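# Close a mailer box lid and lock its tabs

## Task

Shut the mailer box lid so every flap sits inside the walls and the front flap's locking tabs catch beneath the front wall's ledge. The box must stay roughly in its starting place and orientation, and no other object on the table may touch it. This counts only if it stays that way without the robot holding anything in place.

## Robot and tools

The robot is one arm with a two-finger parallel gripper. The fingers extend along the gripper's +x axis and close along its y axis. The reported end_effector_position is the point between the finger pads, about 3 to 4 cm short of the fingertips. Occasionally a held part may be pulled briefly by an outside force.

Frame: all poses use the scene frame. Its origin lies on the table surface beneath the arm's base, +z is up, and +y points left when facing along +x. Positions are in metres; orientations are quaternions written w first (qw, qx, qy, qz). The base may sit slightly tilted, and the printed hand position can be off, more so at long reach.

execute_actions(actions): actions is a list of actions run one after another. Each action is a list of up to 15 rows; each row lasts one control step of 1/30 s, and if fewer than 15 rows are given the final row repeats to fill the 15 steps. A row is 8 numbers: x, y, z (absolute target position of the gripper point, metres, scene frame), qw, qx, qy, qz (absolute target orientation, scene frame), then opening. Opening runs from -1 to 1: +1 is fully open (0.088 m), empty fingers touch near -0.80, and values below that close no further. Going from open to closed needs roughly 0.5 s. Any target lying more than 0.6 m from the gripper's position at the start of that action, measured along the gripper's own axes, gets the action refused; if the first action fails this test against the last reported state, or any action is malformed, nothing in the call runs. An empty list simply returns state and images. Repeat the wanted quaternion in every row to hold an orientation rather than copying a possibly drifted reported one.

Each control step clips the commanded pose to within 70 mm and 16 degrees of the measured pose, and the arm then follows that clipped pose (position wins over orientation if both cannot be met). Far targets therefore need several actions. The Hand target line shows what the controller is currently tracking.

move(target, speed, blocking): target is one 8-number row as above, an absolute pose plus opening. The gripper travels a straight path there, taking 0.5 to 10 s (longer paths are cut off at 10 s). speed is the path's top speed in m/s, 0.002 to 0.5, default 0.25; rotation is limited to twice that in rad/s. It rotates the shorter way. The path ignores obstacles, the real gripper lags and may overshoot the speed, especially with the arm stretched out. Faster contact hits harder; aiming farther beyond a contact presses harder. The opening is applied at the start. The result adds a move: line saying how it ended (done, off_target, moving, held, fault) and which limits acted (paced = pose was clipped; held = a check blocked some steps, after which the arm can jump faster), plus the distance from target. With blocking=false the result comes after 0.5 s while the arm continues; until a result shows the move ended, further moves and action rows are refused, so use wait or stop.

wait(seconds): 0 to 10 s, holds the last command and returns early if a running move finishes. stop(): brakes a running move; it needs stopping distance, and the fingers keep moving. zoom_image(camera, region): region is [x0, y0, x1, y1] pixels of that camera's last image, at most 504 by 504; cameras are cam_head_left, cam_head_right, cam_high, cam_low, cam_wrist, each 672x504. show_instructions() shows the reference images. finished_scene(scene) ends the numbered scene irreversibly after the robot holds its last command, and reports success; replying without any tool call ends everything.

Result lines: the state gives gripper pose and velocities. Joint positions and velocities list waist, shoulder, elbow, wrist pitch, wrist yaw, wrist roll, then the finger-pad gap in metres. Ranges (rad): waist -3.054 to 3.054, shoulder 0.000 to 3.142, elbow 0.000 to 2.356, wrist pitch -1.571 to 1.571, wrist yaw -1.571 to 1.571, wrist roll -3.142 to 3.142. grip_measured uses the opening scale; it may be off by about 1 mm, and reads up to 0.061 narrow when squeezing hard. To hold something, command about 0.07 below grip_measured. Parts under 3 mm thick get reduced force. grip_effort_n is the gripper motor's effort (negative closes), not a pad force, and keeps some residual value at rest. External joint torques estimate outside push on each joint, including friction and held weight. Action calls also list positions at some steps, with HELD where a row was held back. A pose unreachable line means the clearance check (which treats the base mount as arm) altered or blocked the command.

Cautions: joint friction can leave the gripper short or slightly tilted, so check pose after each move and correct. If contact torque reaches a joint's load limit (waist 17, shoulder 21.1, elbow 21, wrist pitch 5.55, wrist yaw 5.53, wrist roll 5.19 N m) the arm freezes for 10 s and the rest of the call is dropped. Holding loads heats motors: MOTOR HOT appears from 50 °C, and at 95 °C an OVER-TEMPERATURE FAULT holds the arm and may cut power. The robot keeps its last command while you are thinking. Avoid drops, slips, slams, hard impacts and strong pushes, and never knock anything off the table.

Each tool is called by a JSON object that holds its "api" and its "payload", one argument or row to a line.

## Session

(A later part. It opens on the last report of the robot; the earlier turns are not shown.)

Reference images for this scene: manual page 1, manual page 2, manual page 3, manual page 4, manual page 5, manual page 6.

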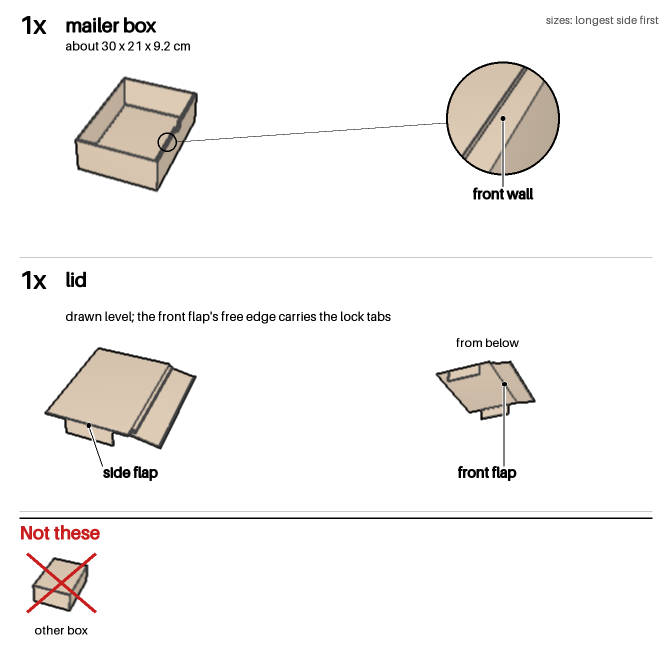

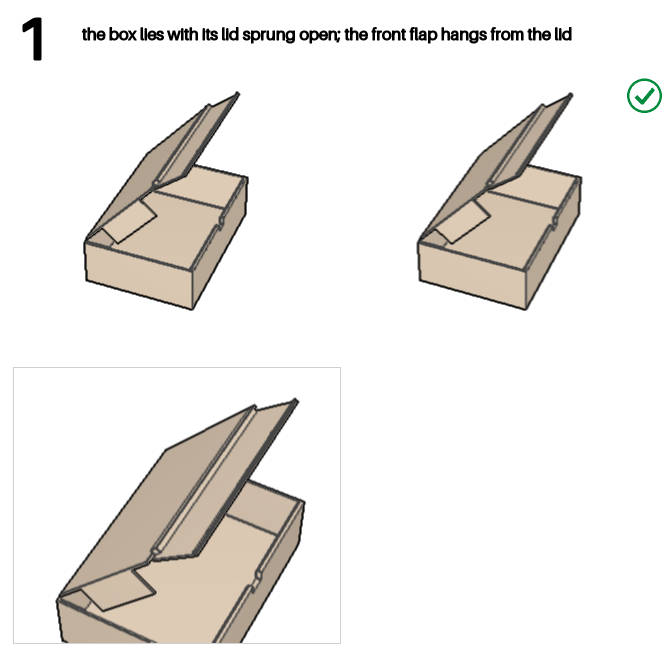

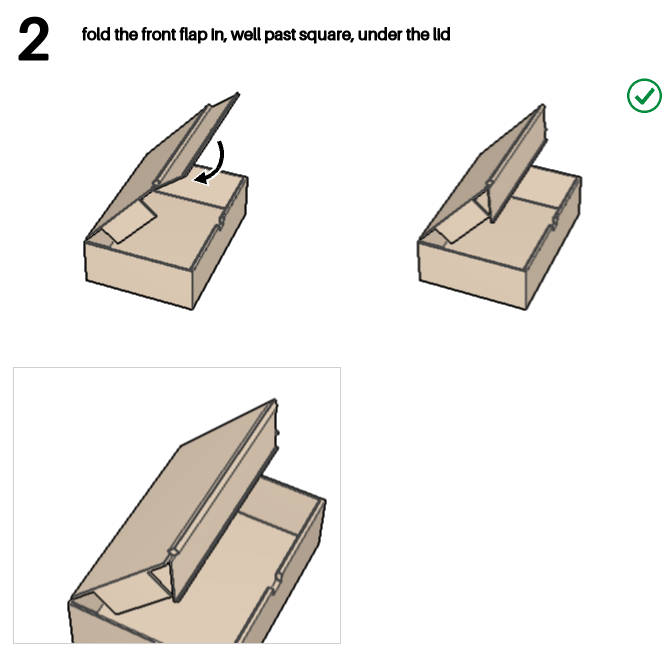

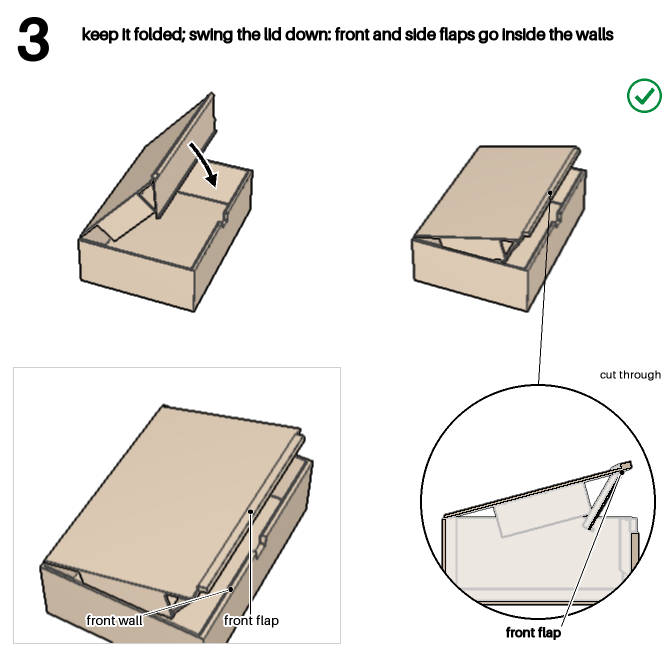

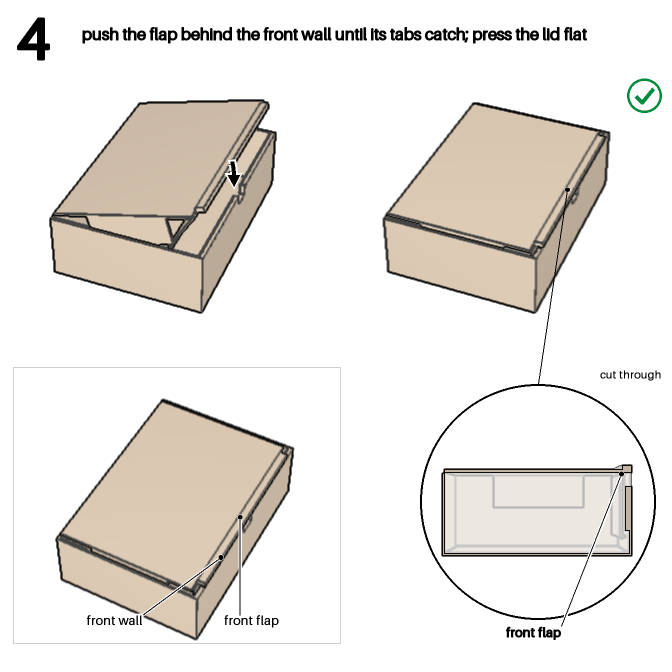

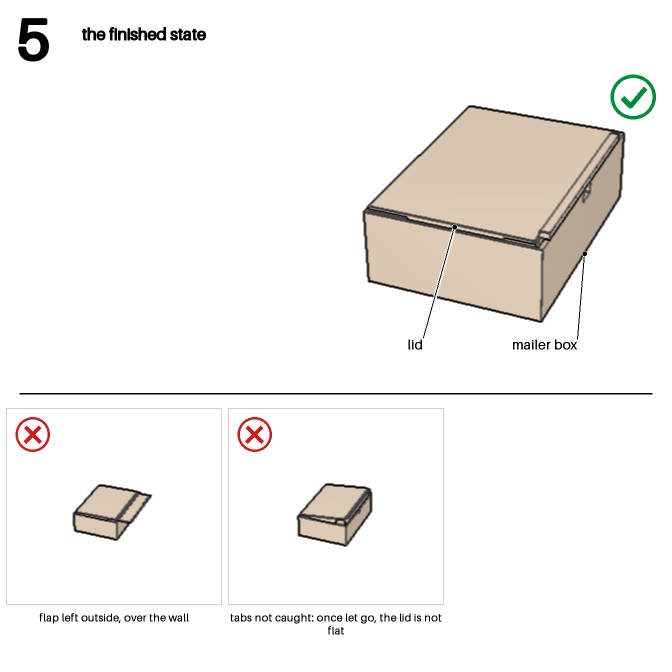

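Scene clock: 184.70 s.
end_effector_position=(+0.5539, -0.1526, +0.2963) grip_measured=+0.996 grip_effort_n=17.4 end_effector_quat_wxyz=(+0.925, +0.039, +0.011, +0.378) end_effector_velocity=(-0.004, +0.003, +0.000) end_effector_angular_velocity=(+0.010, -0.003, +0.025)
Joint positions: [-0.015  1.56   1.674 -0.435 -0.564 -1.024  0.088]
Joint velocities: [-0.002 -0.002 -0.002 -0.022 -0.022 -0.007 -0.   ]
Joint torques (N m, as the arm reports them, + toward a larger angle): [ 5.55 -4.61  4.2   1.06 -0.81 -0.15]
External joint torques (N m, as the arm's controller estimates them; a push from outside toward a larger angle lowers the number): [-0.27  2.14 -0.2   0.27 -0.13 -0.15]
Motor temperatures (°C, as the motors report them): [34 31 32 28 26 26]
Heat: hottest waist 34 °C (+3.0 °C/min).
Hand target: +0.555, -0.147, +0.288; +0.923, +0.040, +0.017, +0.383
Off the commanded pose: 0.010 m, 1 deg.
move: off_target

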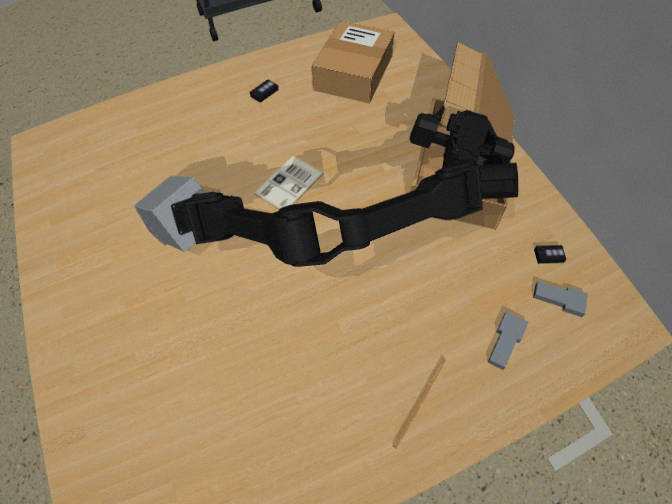

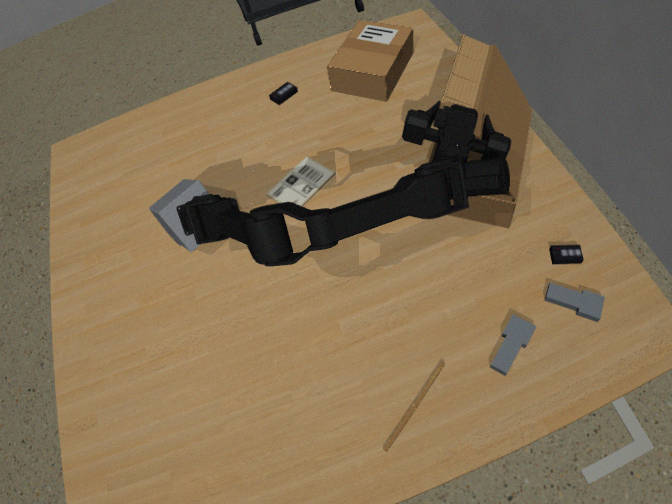

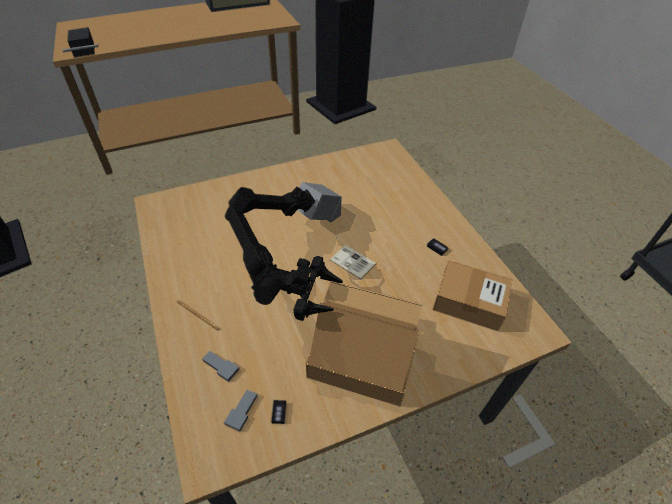

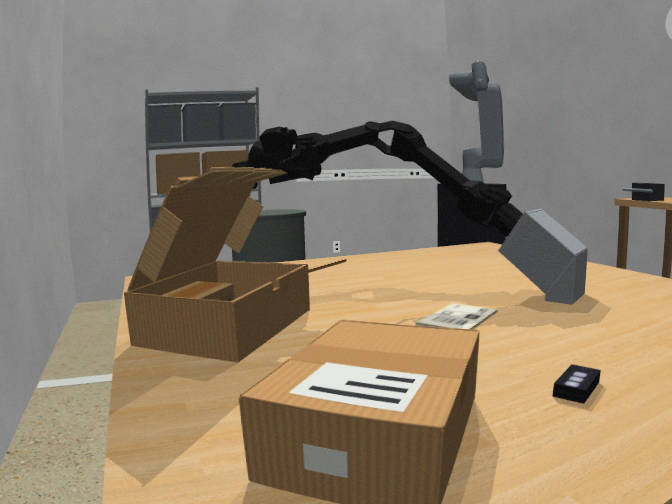

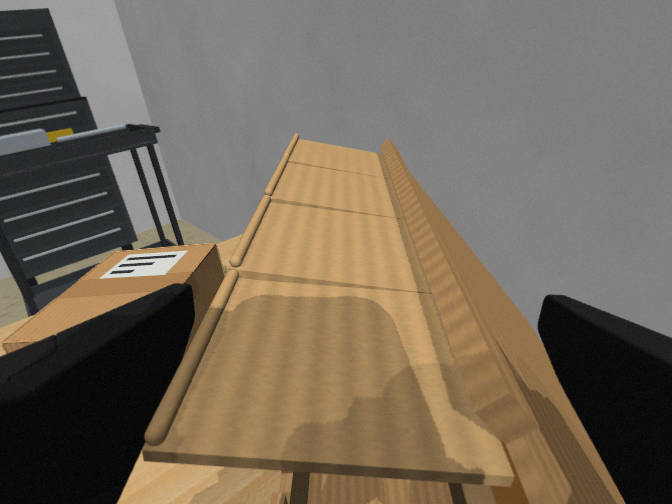

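{"api": "move", "payload": {
  "target": [0.553,-0.146,0.283,0.923,0.04,0.017,0.383,0.85],
  "speed": 0.015
}}

{"api": "move", "payload": {
  "target": [0.553,-0.146,0.27,0.92,-0.081,-0.033,0.382,0.78],
  "speed": 0.05
}}

Scene clock: 190.93 s.
end_effector_position=(+0.5525, -0.1489, +0.2908) grip_measured=+0.853 grip_effort_n=-12.8 end_effector_quat_wxyz=(+0.924, +0.040, +0.010, +0.381) end_effector_velocity=(-0.002, +0.001, -0.003) end_effector_angular_velocity=(-0.002, +0.003, +0.008)
Joint positions: [-0.023  1.56   1.652 -0.421 -0.577 -1.029  0.081]
Joint velocities: [-0.007 -0.002 -0.007 -0.007 -0.007 -0.007  0.   ]
Joint torques (N m, as the arm reports them, + toward a larger angle): [ 5.4  -5.02  4.11  1.06 -0.65 -0.12]
External joint torques (N m, as the arm's controller estimates them; a push from outside toward a larger angle lowers the number): [-0.34  1.8  -0.32  0.26  0.01 -0.12]
Motor temperatures (°C, as the motors report them): [34 32 32 28 26 26]
Heat: hottest waist 34 °C (+3.0 °C/min).
Hand target: +0.553, -0.146, +0.283; +0.923, +0.040, +0.017, +0.383
Off the commanded pose: 0.008 m, 1 deg.
move: done

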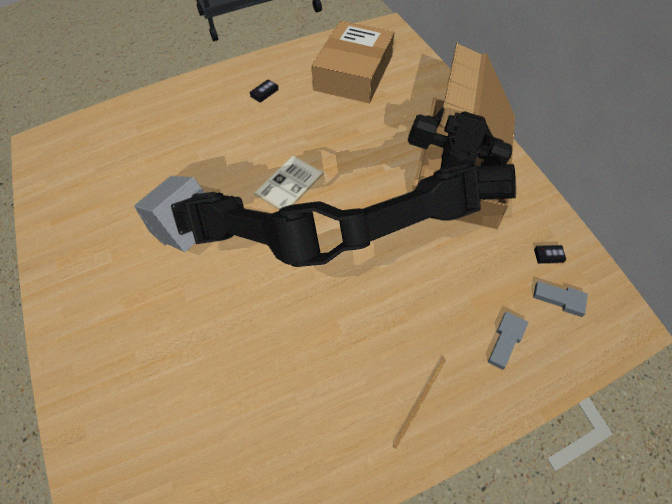

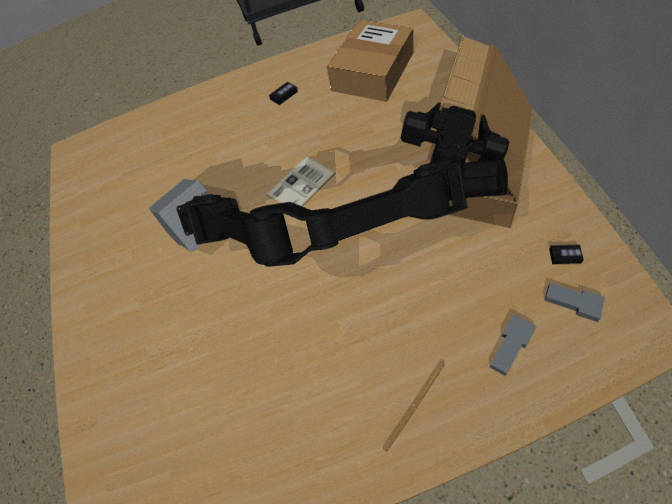

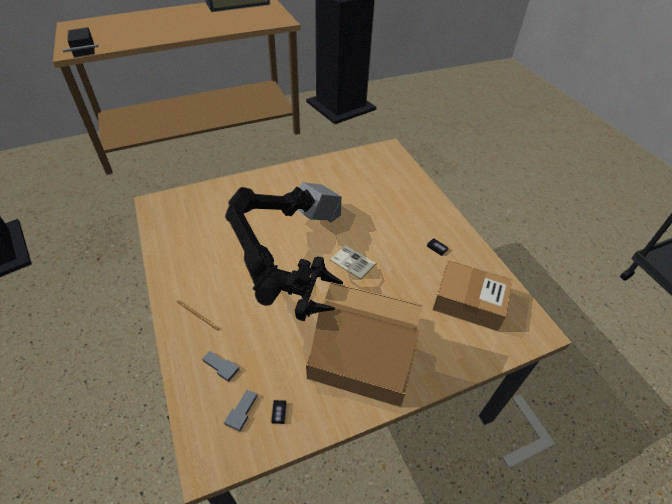

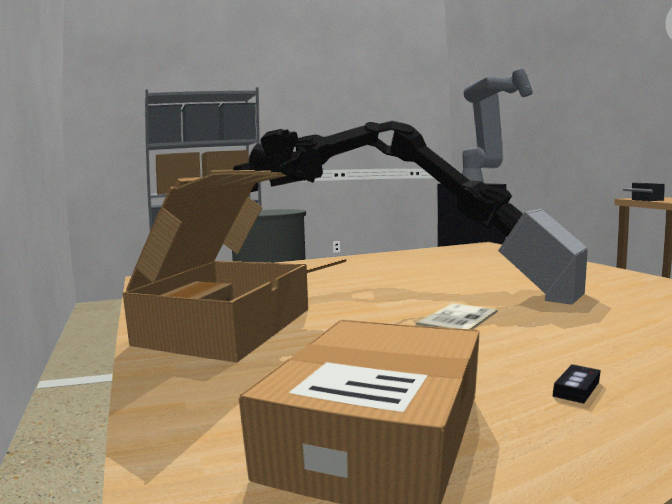

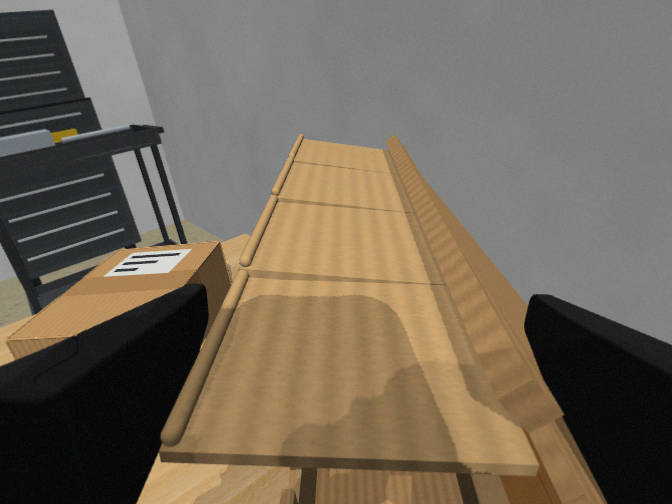

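Scene clock: 193.73 s.
end_effector_position=(+0.5522, -0.1505, +0.2763) grip_measured=+0.784 grip_effort_n=-24.0 end_effector_quat_wxyz=(+0.922, -0.080, -0.035, +0.378) end_effector_velocity=(-0.004, +0.005, +0.004) end_effector_angular_velocity=(+0.021, -0.023, +0.026)
Joint positions: [-0.057  1.565  1.63  -0.4   -0.6   -1.298  0.077]
Joint velocities: [ 0.002 -0.002 -0.007 -0.007 -0.037 -0.007 -0.   ]
Joint torques (N m, as the arm reports them, + toward a larger angle): [ 5.76 -4.97  4.37  1.12 -0.85 -0.22]
External joint torques (N m, as the arm's controller estimates them; a push from outside toward a larger angle lowers the number): [-0.06  2.06 -0.03  0.37 -0.17 -0.24]
Motor temperatures (°C, as the motors report them): [34 32 32 28 26 26]
Heat: hottest waist 34 °C (+3.0 °C/min).
Hand target: +0.553, -0.146, +0.270; +0.920, -0.081, -0.033, +0.382
Off the commanded pose: 0.008 m, 1 deg.
move: done

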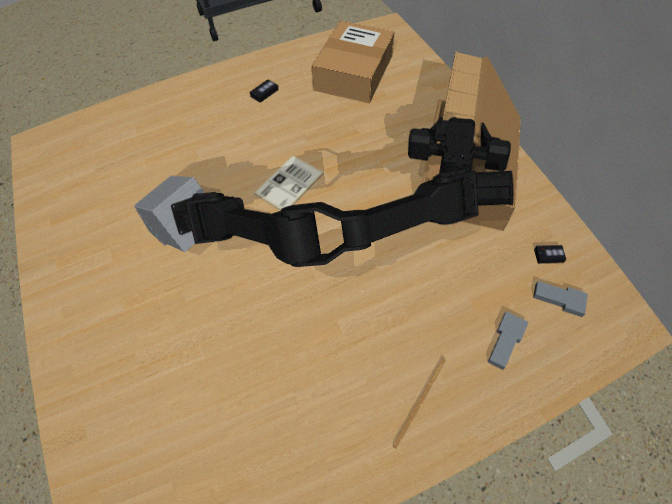

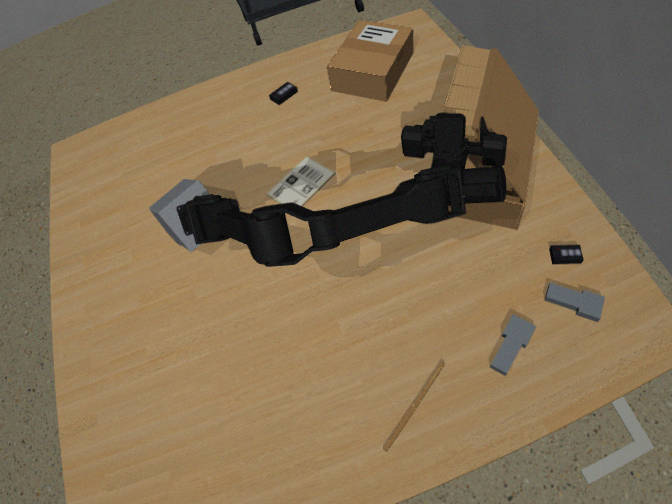

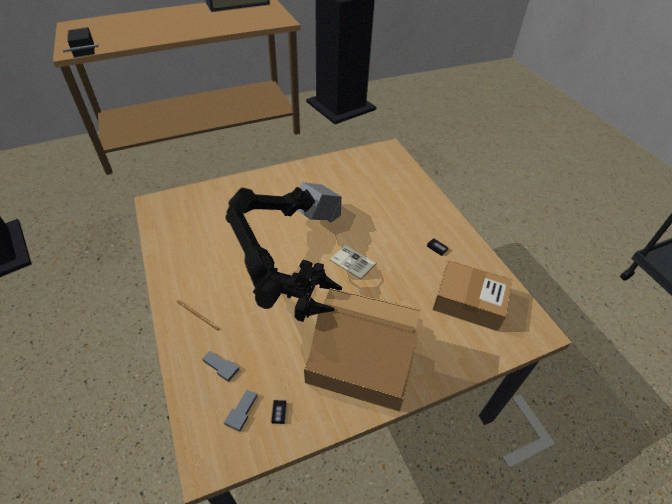

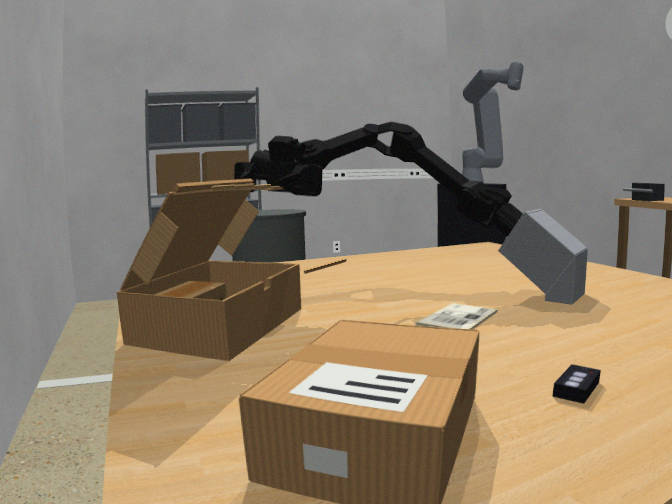

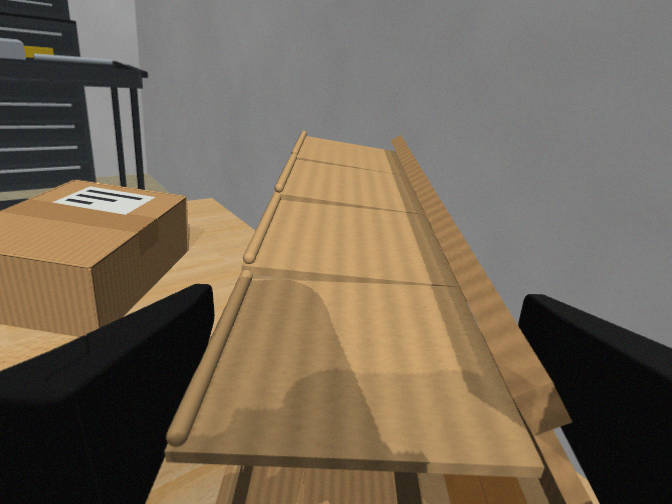

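{"api": "move", "payload": {
  "target": [0.525,-0.12,0.265,0.893,-0.239,-0.099,0.37,0.72],
  "speed": 0.05
}}

Scene clock: 200.90 s.
end_effector_position=(+0.5263, -0.1180, +0.2609) grip_measured=+0.732 grip_effort_n=-69.5 end_effector_quat_wxyz=(+0.893, -0.231, -0.093, +0.375) end_effector_velocity=(-0.004, +0.003, +0.001) end_effector_angular_velocity=(-0.008, -0.014, +0.014)
Joint positions: [-0.037  1.486  1.4   -0.266 -0.579 -1.631  0.075]
Joint velocities: [ 0.002 -0.007 -0.012 -0.007 -0.007 -0.022 -0.   ]
Joint torques (N m, as the arm reports them, + toward a larger angle): [ 6.23 -6.78  4.24  1.17 -0.65 -0.31]
External joint torques (N m, as the arm's controller estimates them; a push from outside toward a larger angle lowers the number): [ 0.69 -0.48  0.1   0.45  0.02 -0.34]
Motor temperatures (°C, as the motors report them): [34 33 31 28 26 26]
Heat: hottest waist 34 °C (+2.0 °C/min).
Hand target: +0.525, -0.120, +0.265; +0.892, -0.239, -0.099, +0.370
Off the commanded pose: 0.005 m, 1 deg.
move: done

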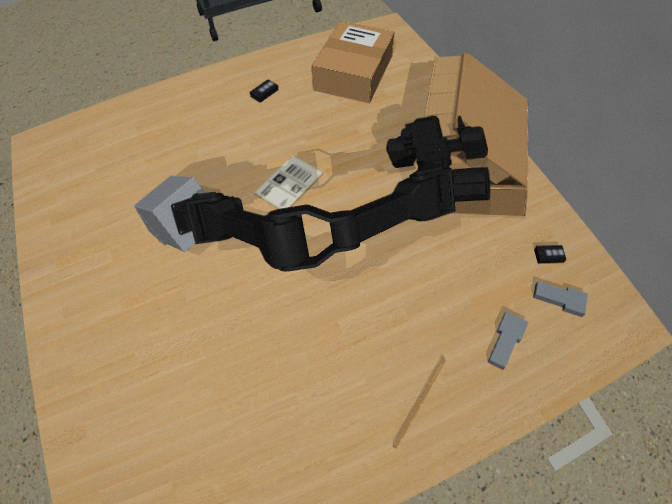

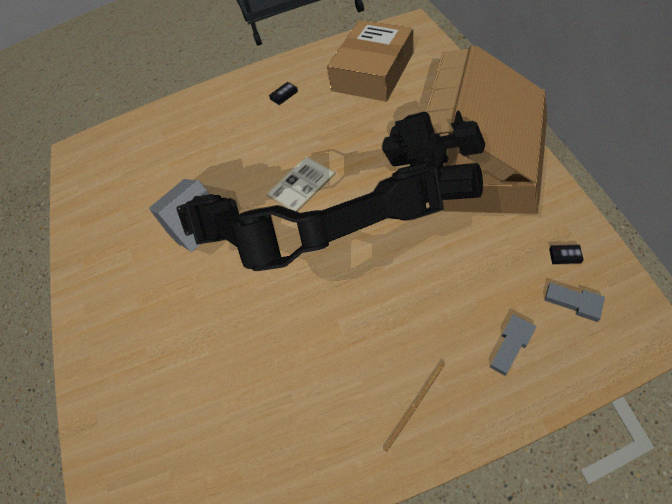

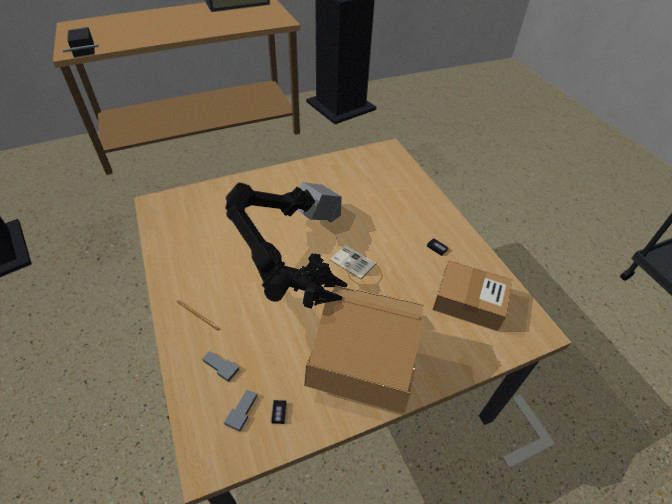

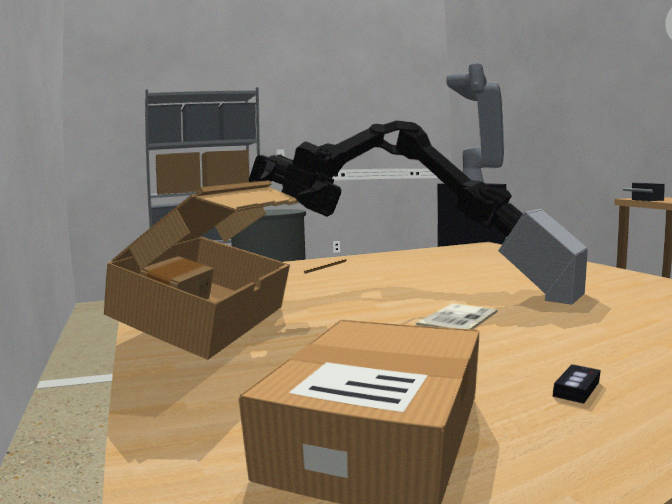

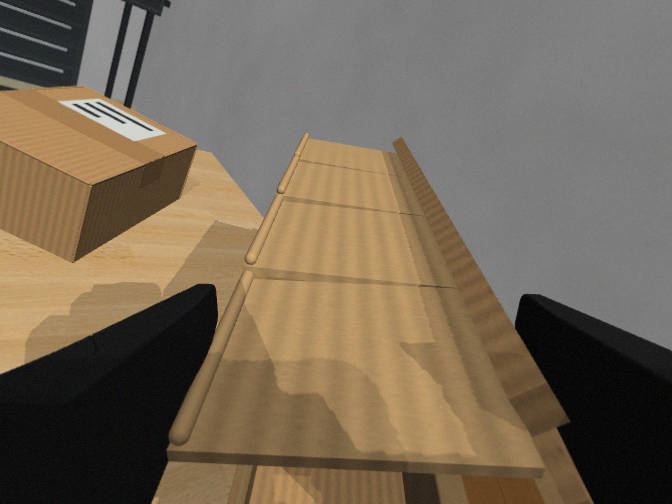

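{"api": "move", "payload": {
  "target": [0.49,-0.095,0.28,0.957,-0.084,-0.024,0.275,0.74],
  "speed": 0.05
}}

Scene clock: 210.33 s.
end_effector_position=(+0.4922, -0.0950, +0.2785) grip_measured=+0.745 grip_effort_n=-24.9 end_effector_quat_wxyz=(+0.957, -0.085, -0.023, +0.277) end_effector_velocity=(-0.005, +0.003, -0.005) end_effector_angular_velocity=(-0.003, +0.028, +0.003)
Joint positions: [ 0.105  1.287  0.99   0.187 -0.329 -1.167  0.075]
Joint velocities: [ 0.002 -0.012 -0.022 -0.007  0.022  0.007 -0.   ]
Joint torques (N m, as the arm reports them, + toward a larger angle): [ 5.39 -4.59  4.15  1.19 -0.57  0.05]
External joint torques (N m, as the arm's controller estimates them; a push from outside toward a larger angle lowers the number): [ 0.71 -0.22  0.14  0.25  0.06  0.03]
Motor temperatures (°C, as the motors report them): [35 34 31 29 26 26]
Heat: hottest waist 35 °C (+3.0 °C/min).
Hand target: +0.490, -0.095, +0.280; +0.957, -0.084, -0.024, +0.275
Off the commanded pose: 0.003 m, 0 deg.
move: done

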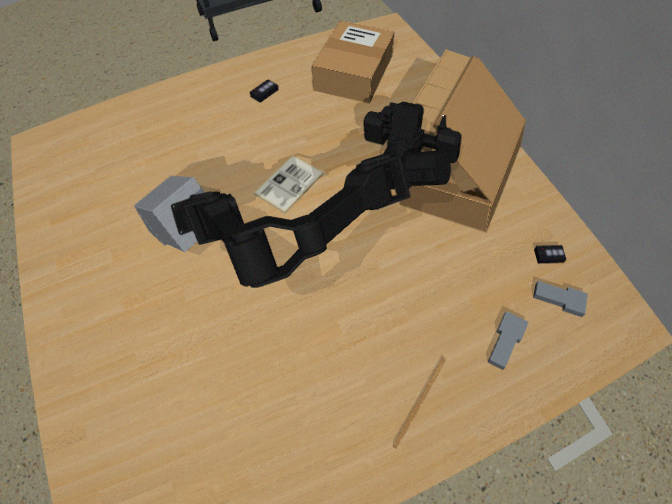

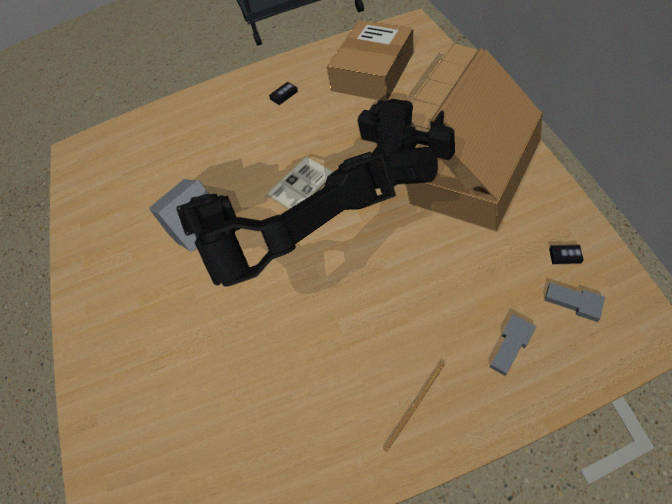

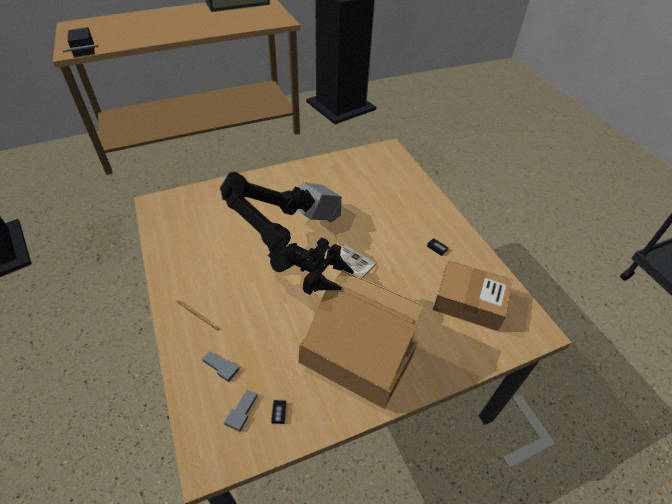

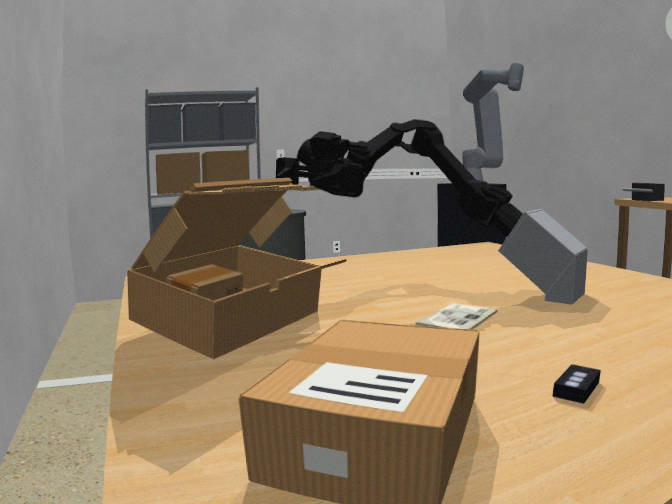

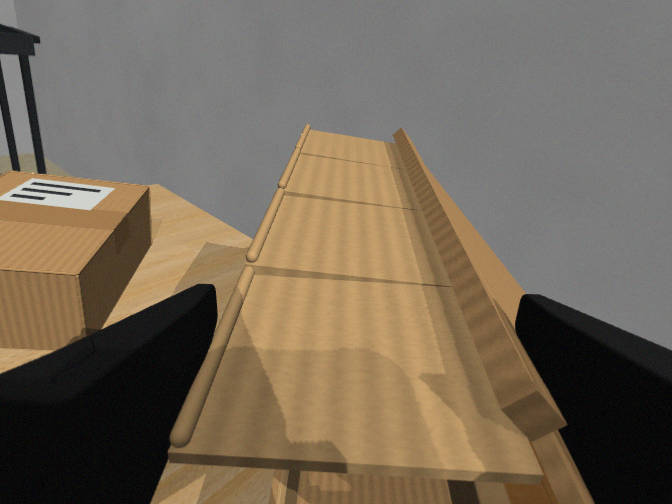

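{"api": "move", "payload": {
  "target": [0.49,-0.095,0.292,0.959,0.067,0.019,0.275,0.74],
  "speed": 0.05
}}

{"api": "execute_actions", "payload": {
  "actions": [
    [[0.492,-0.098,0.291,0.959,0.067,0.019,0.275,0.85]],
    [[0.495,-0.102,0.29,0.959,0.067,0.019,0.275,1]],
    [[0.495,-0.102,0.285,0.954,0.117,0.034,0.274,1]],
    [[0.494,-0.101,0.279,0.946,0.167,0.048,0.272,1]]
  ]
}}

Scene clock: 221.90 s.
end_effector_position=(+0.4896, -0.0913, +0.2878) grip_measured=+0.745 grip_effort_n=-24.9 end_effector_quat_wxyz=(+0.958, +0.065, +0.022, +0.279) end_effector_velocity=(-0.002, +0.001, -0.001) end_effector_angular_velocity=(+0.008, +0.005, +0.008)
Joint positions: [ 0.143  1.274  0.991  0.169 -0.291 -0.85   0.075]
Joint velocities: [-0.002 -0.002 -0.002 -0.007 -0.007  0.007 -0.   ]
Joint torques (N m, as the arm reports them, + toward a larger angle): [ 5.14 -4.22  5.78  0.82 -0.62  0.13]
External joint torques (N m, as the arm's controller estimates them; a push from outside toward a larger angle lowers the number): [ 0.5   0.01  1.59 -0.18  0.    0.13]
Motor temperatures (°C, as the motors report them): [35 33 31 29 26 26]
Heat: hottest waist 35 °C (+2.0 °C/min).
Hand target: +0.490, -0.095, +0.292; +0.959, +0.067, +0.019, +0.275
Off the commanded pose: 0.006 m, 1 deg.
move: done

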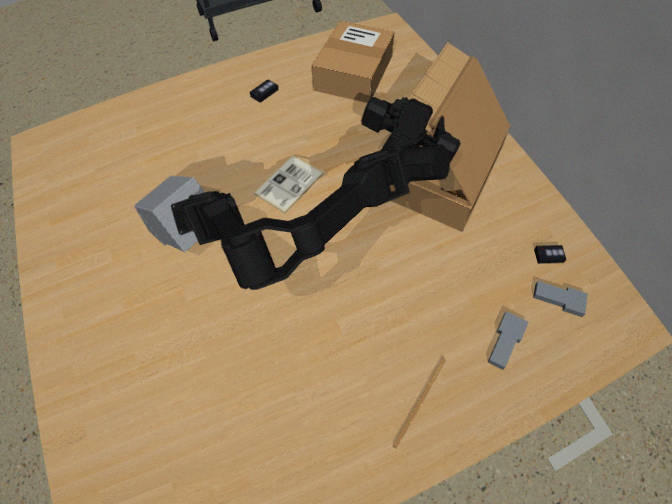

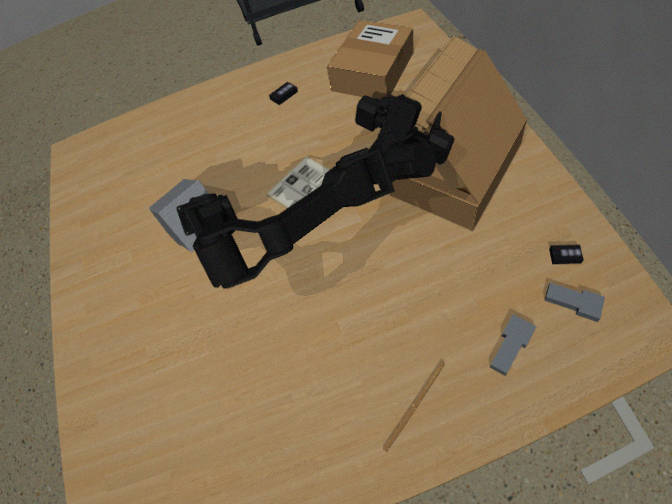

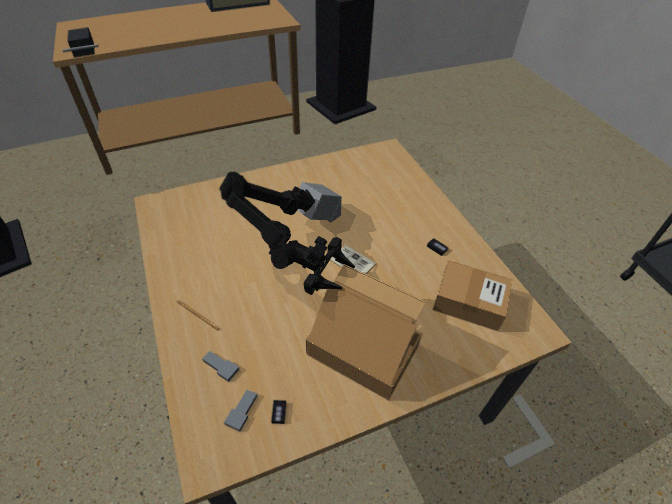

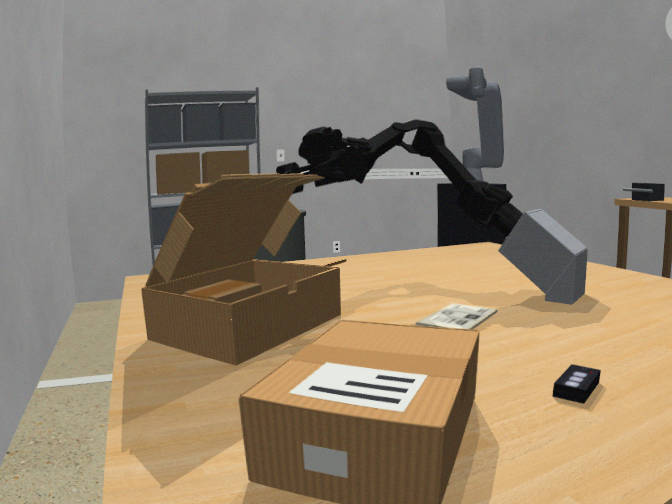

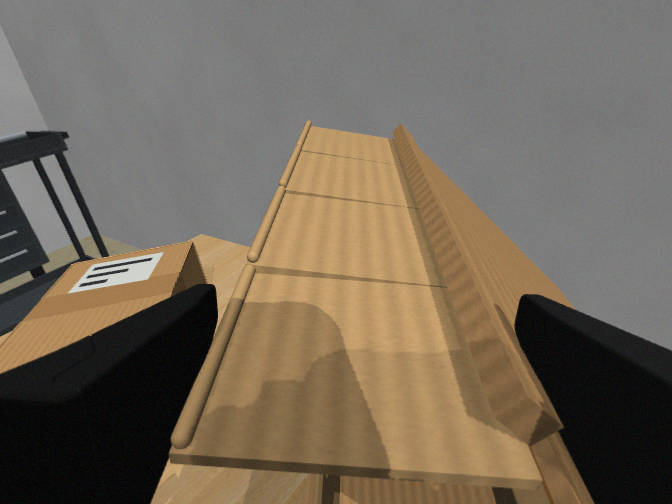

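Scene clock: 223.90 s.
end_effector_position=(+0.4940, -0.1044, +0.2862) grip_measured=+0.996 grip_effort_n=15.6 end_effector_quat_wxyz=(+0.948, +0.164, +0.039, +0.271) end_effector_velocity=(-0.001, -0.000, -0.002) end_effector_angular_velocity=(+0.019, +0.016, +0.006)
Joint positions: [ 0.101  1.276  1.015  0.169 -0.342 -0.647  0.088]
Joint velocities: [-0.007 -0.002 -0.002 -0.007 -0.007  0.022 -0.   ]
Joint torques (N m, as the arm reports them, + toward a larger angle): [ 4.07 -2.98  4.08  1.23 -0.62  0.15]
External joint torques (N m, as the arm's controller estimates them; a push from outside toward a larger angle lowers the number): [-0.57  1.54 -0.16  0.22  0.    0.16]
External joint torques at the end of the 1st action: [-0.41  0.23  1.67 -0.19 -0.12  0.13]
External joint torques at the end of the 2nd action: [-0.34  1.09  1.72 -0.15 -0.15  0.11]
External joint torques at the end of the 3rd action: [-0.15  1.64  0.79  0.19 -0.11  0.15]
Motor temperatures (°C, as the motors report them): [35 33 31 29 26 26]
Heat: hottest waist 35 °C (+2.0 °C/min).
Hand target: +0.494, -0.101, +0.279; +0.946, +0.167, +0.048, +0.272
Off the commanded pose: 0.008 m, 1 deg.
Step readings (end_effector_position; steps 1 to 15: 1st action; 16 to 30: 2nd action; 31 to 45: 3rd action; 46 to 60: 4th action):
0: (+0.4896, -0.0913, +0.2878)
1: (+0.4896, -0.0914, +0.2879)
2: (+0.4898, -0.0917, +0.2882)
4: (+0.4903, -0.0926, +0.2891)
8: (+0.4910, -0.0938, +0.2905)
15: (+0.4909, -0.0937, +0.2904)
16: (+0.4910, -0.0942, +0.2906)
17: (+0.4913, -0.0950, +0.2905)
19: (+0.4922, -0.0974, +0.2905)
23: (+0.4935, -0.1003, +0.2916)
30: (+0.4934, -0.1003, +0.2914)
31: (+0.4934, -0.1005, +0.2912)
32: (+0.4934, -0.1009, +0.2907)
34: (+0.4936, -0.1020, +0.2893)
38: (+0.4937, -0.1028, +0.2885)
45: (+0.4938, -0.1032, +0.2886)
46: (+0.4939, -0.1034, +0.2887)
47: (+0.4941, -0.1039, +0.2883)
49: (+0.4943, -0.1048, +0.2876)
53: (+0.4939, -0.1044, +0.2871)
60: end_effector_position above

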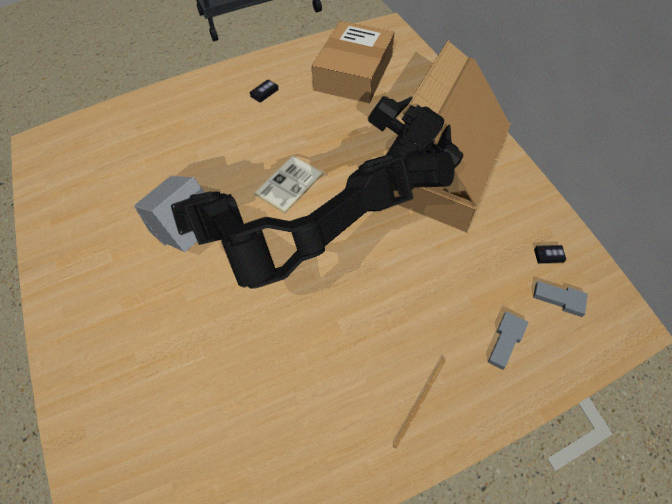

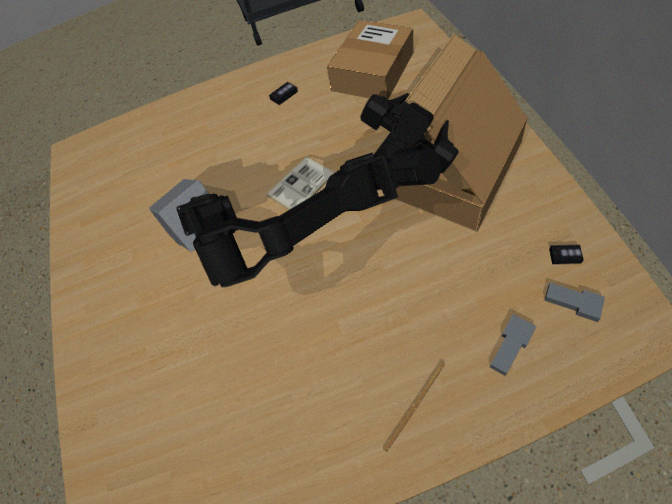

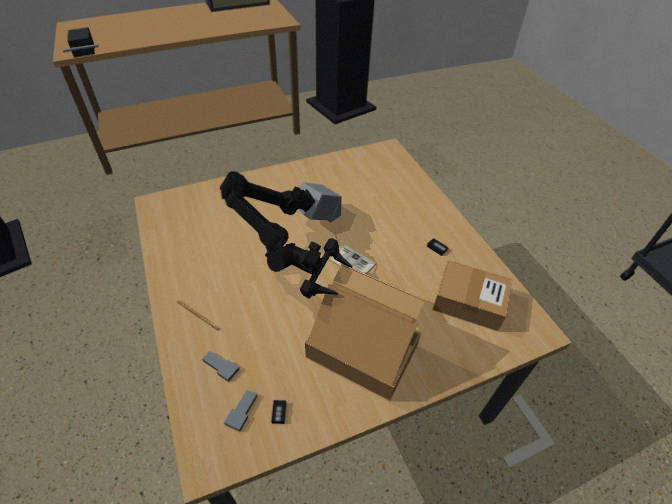

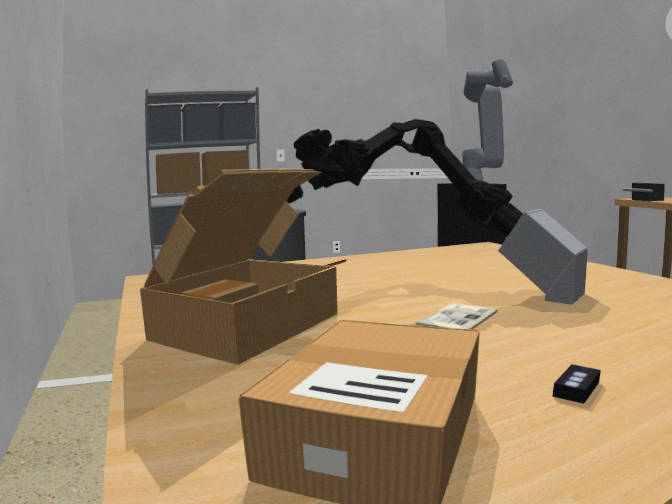

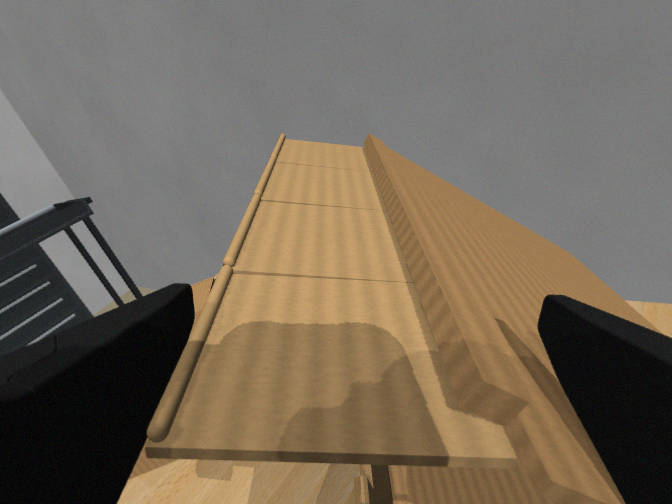

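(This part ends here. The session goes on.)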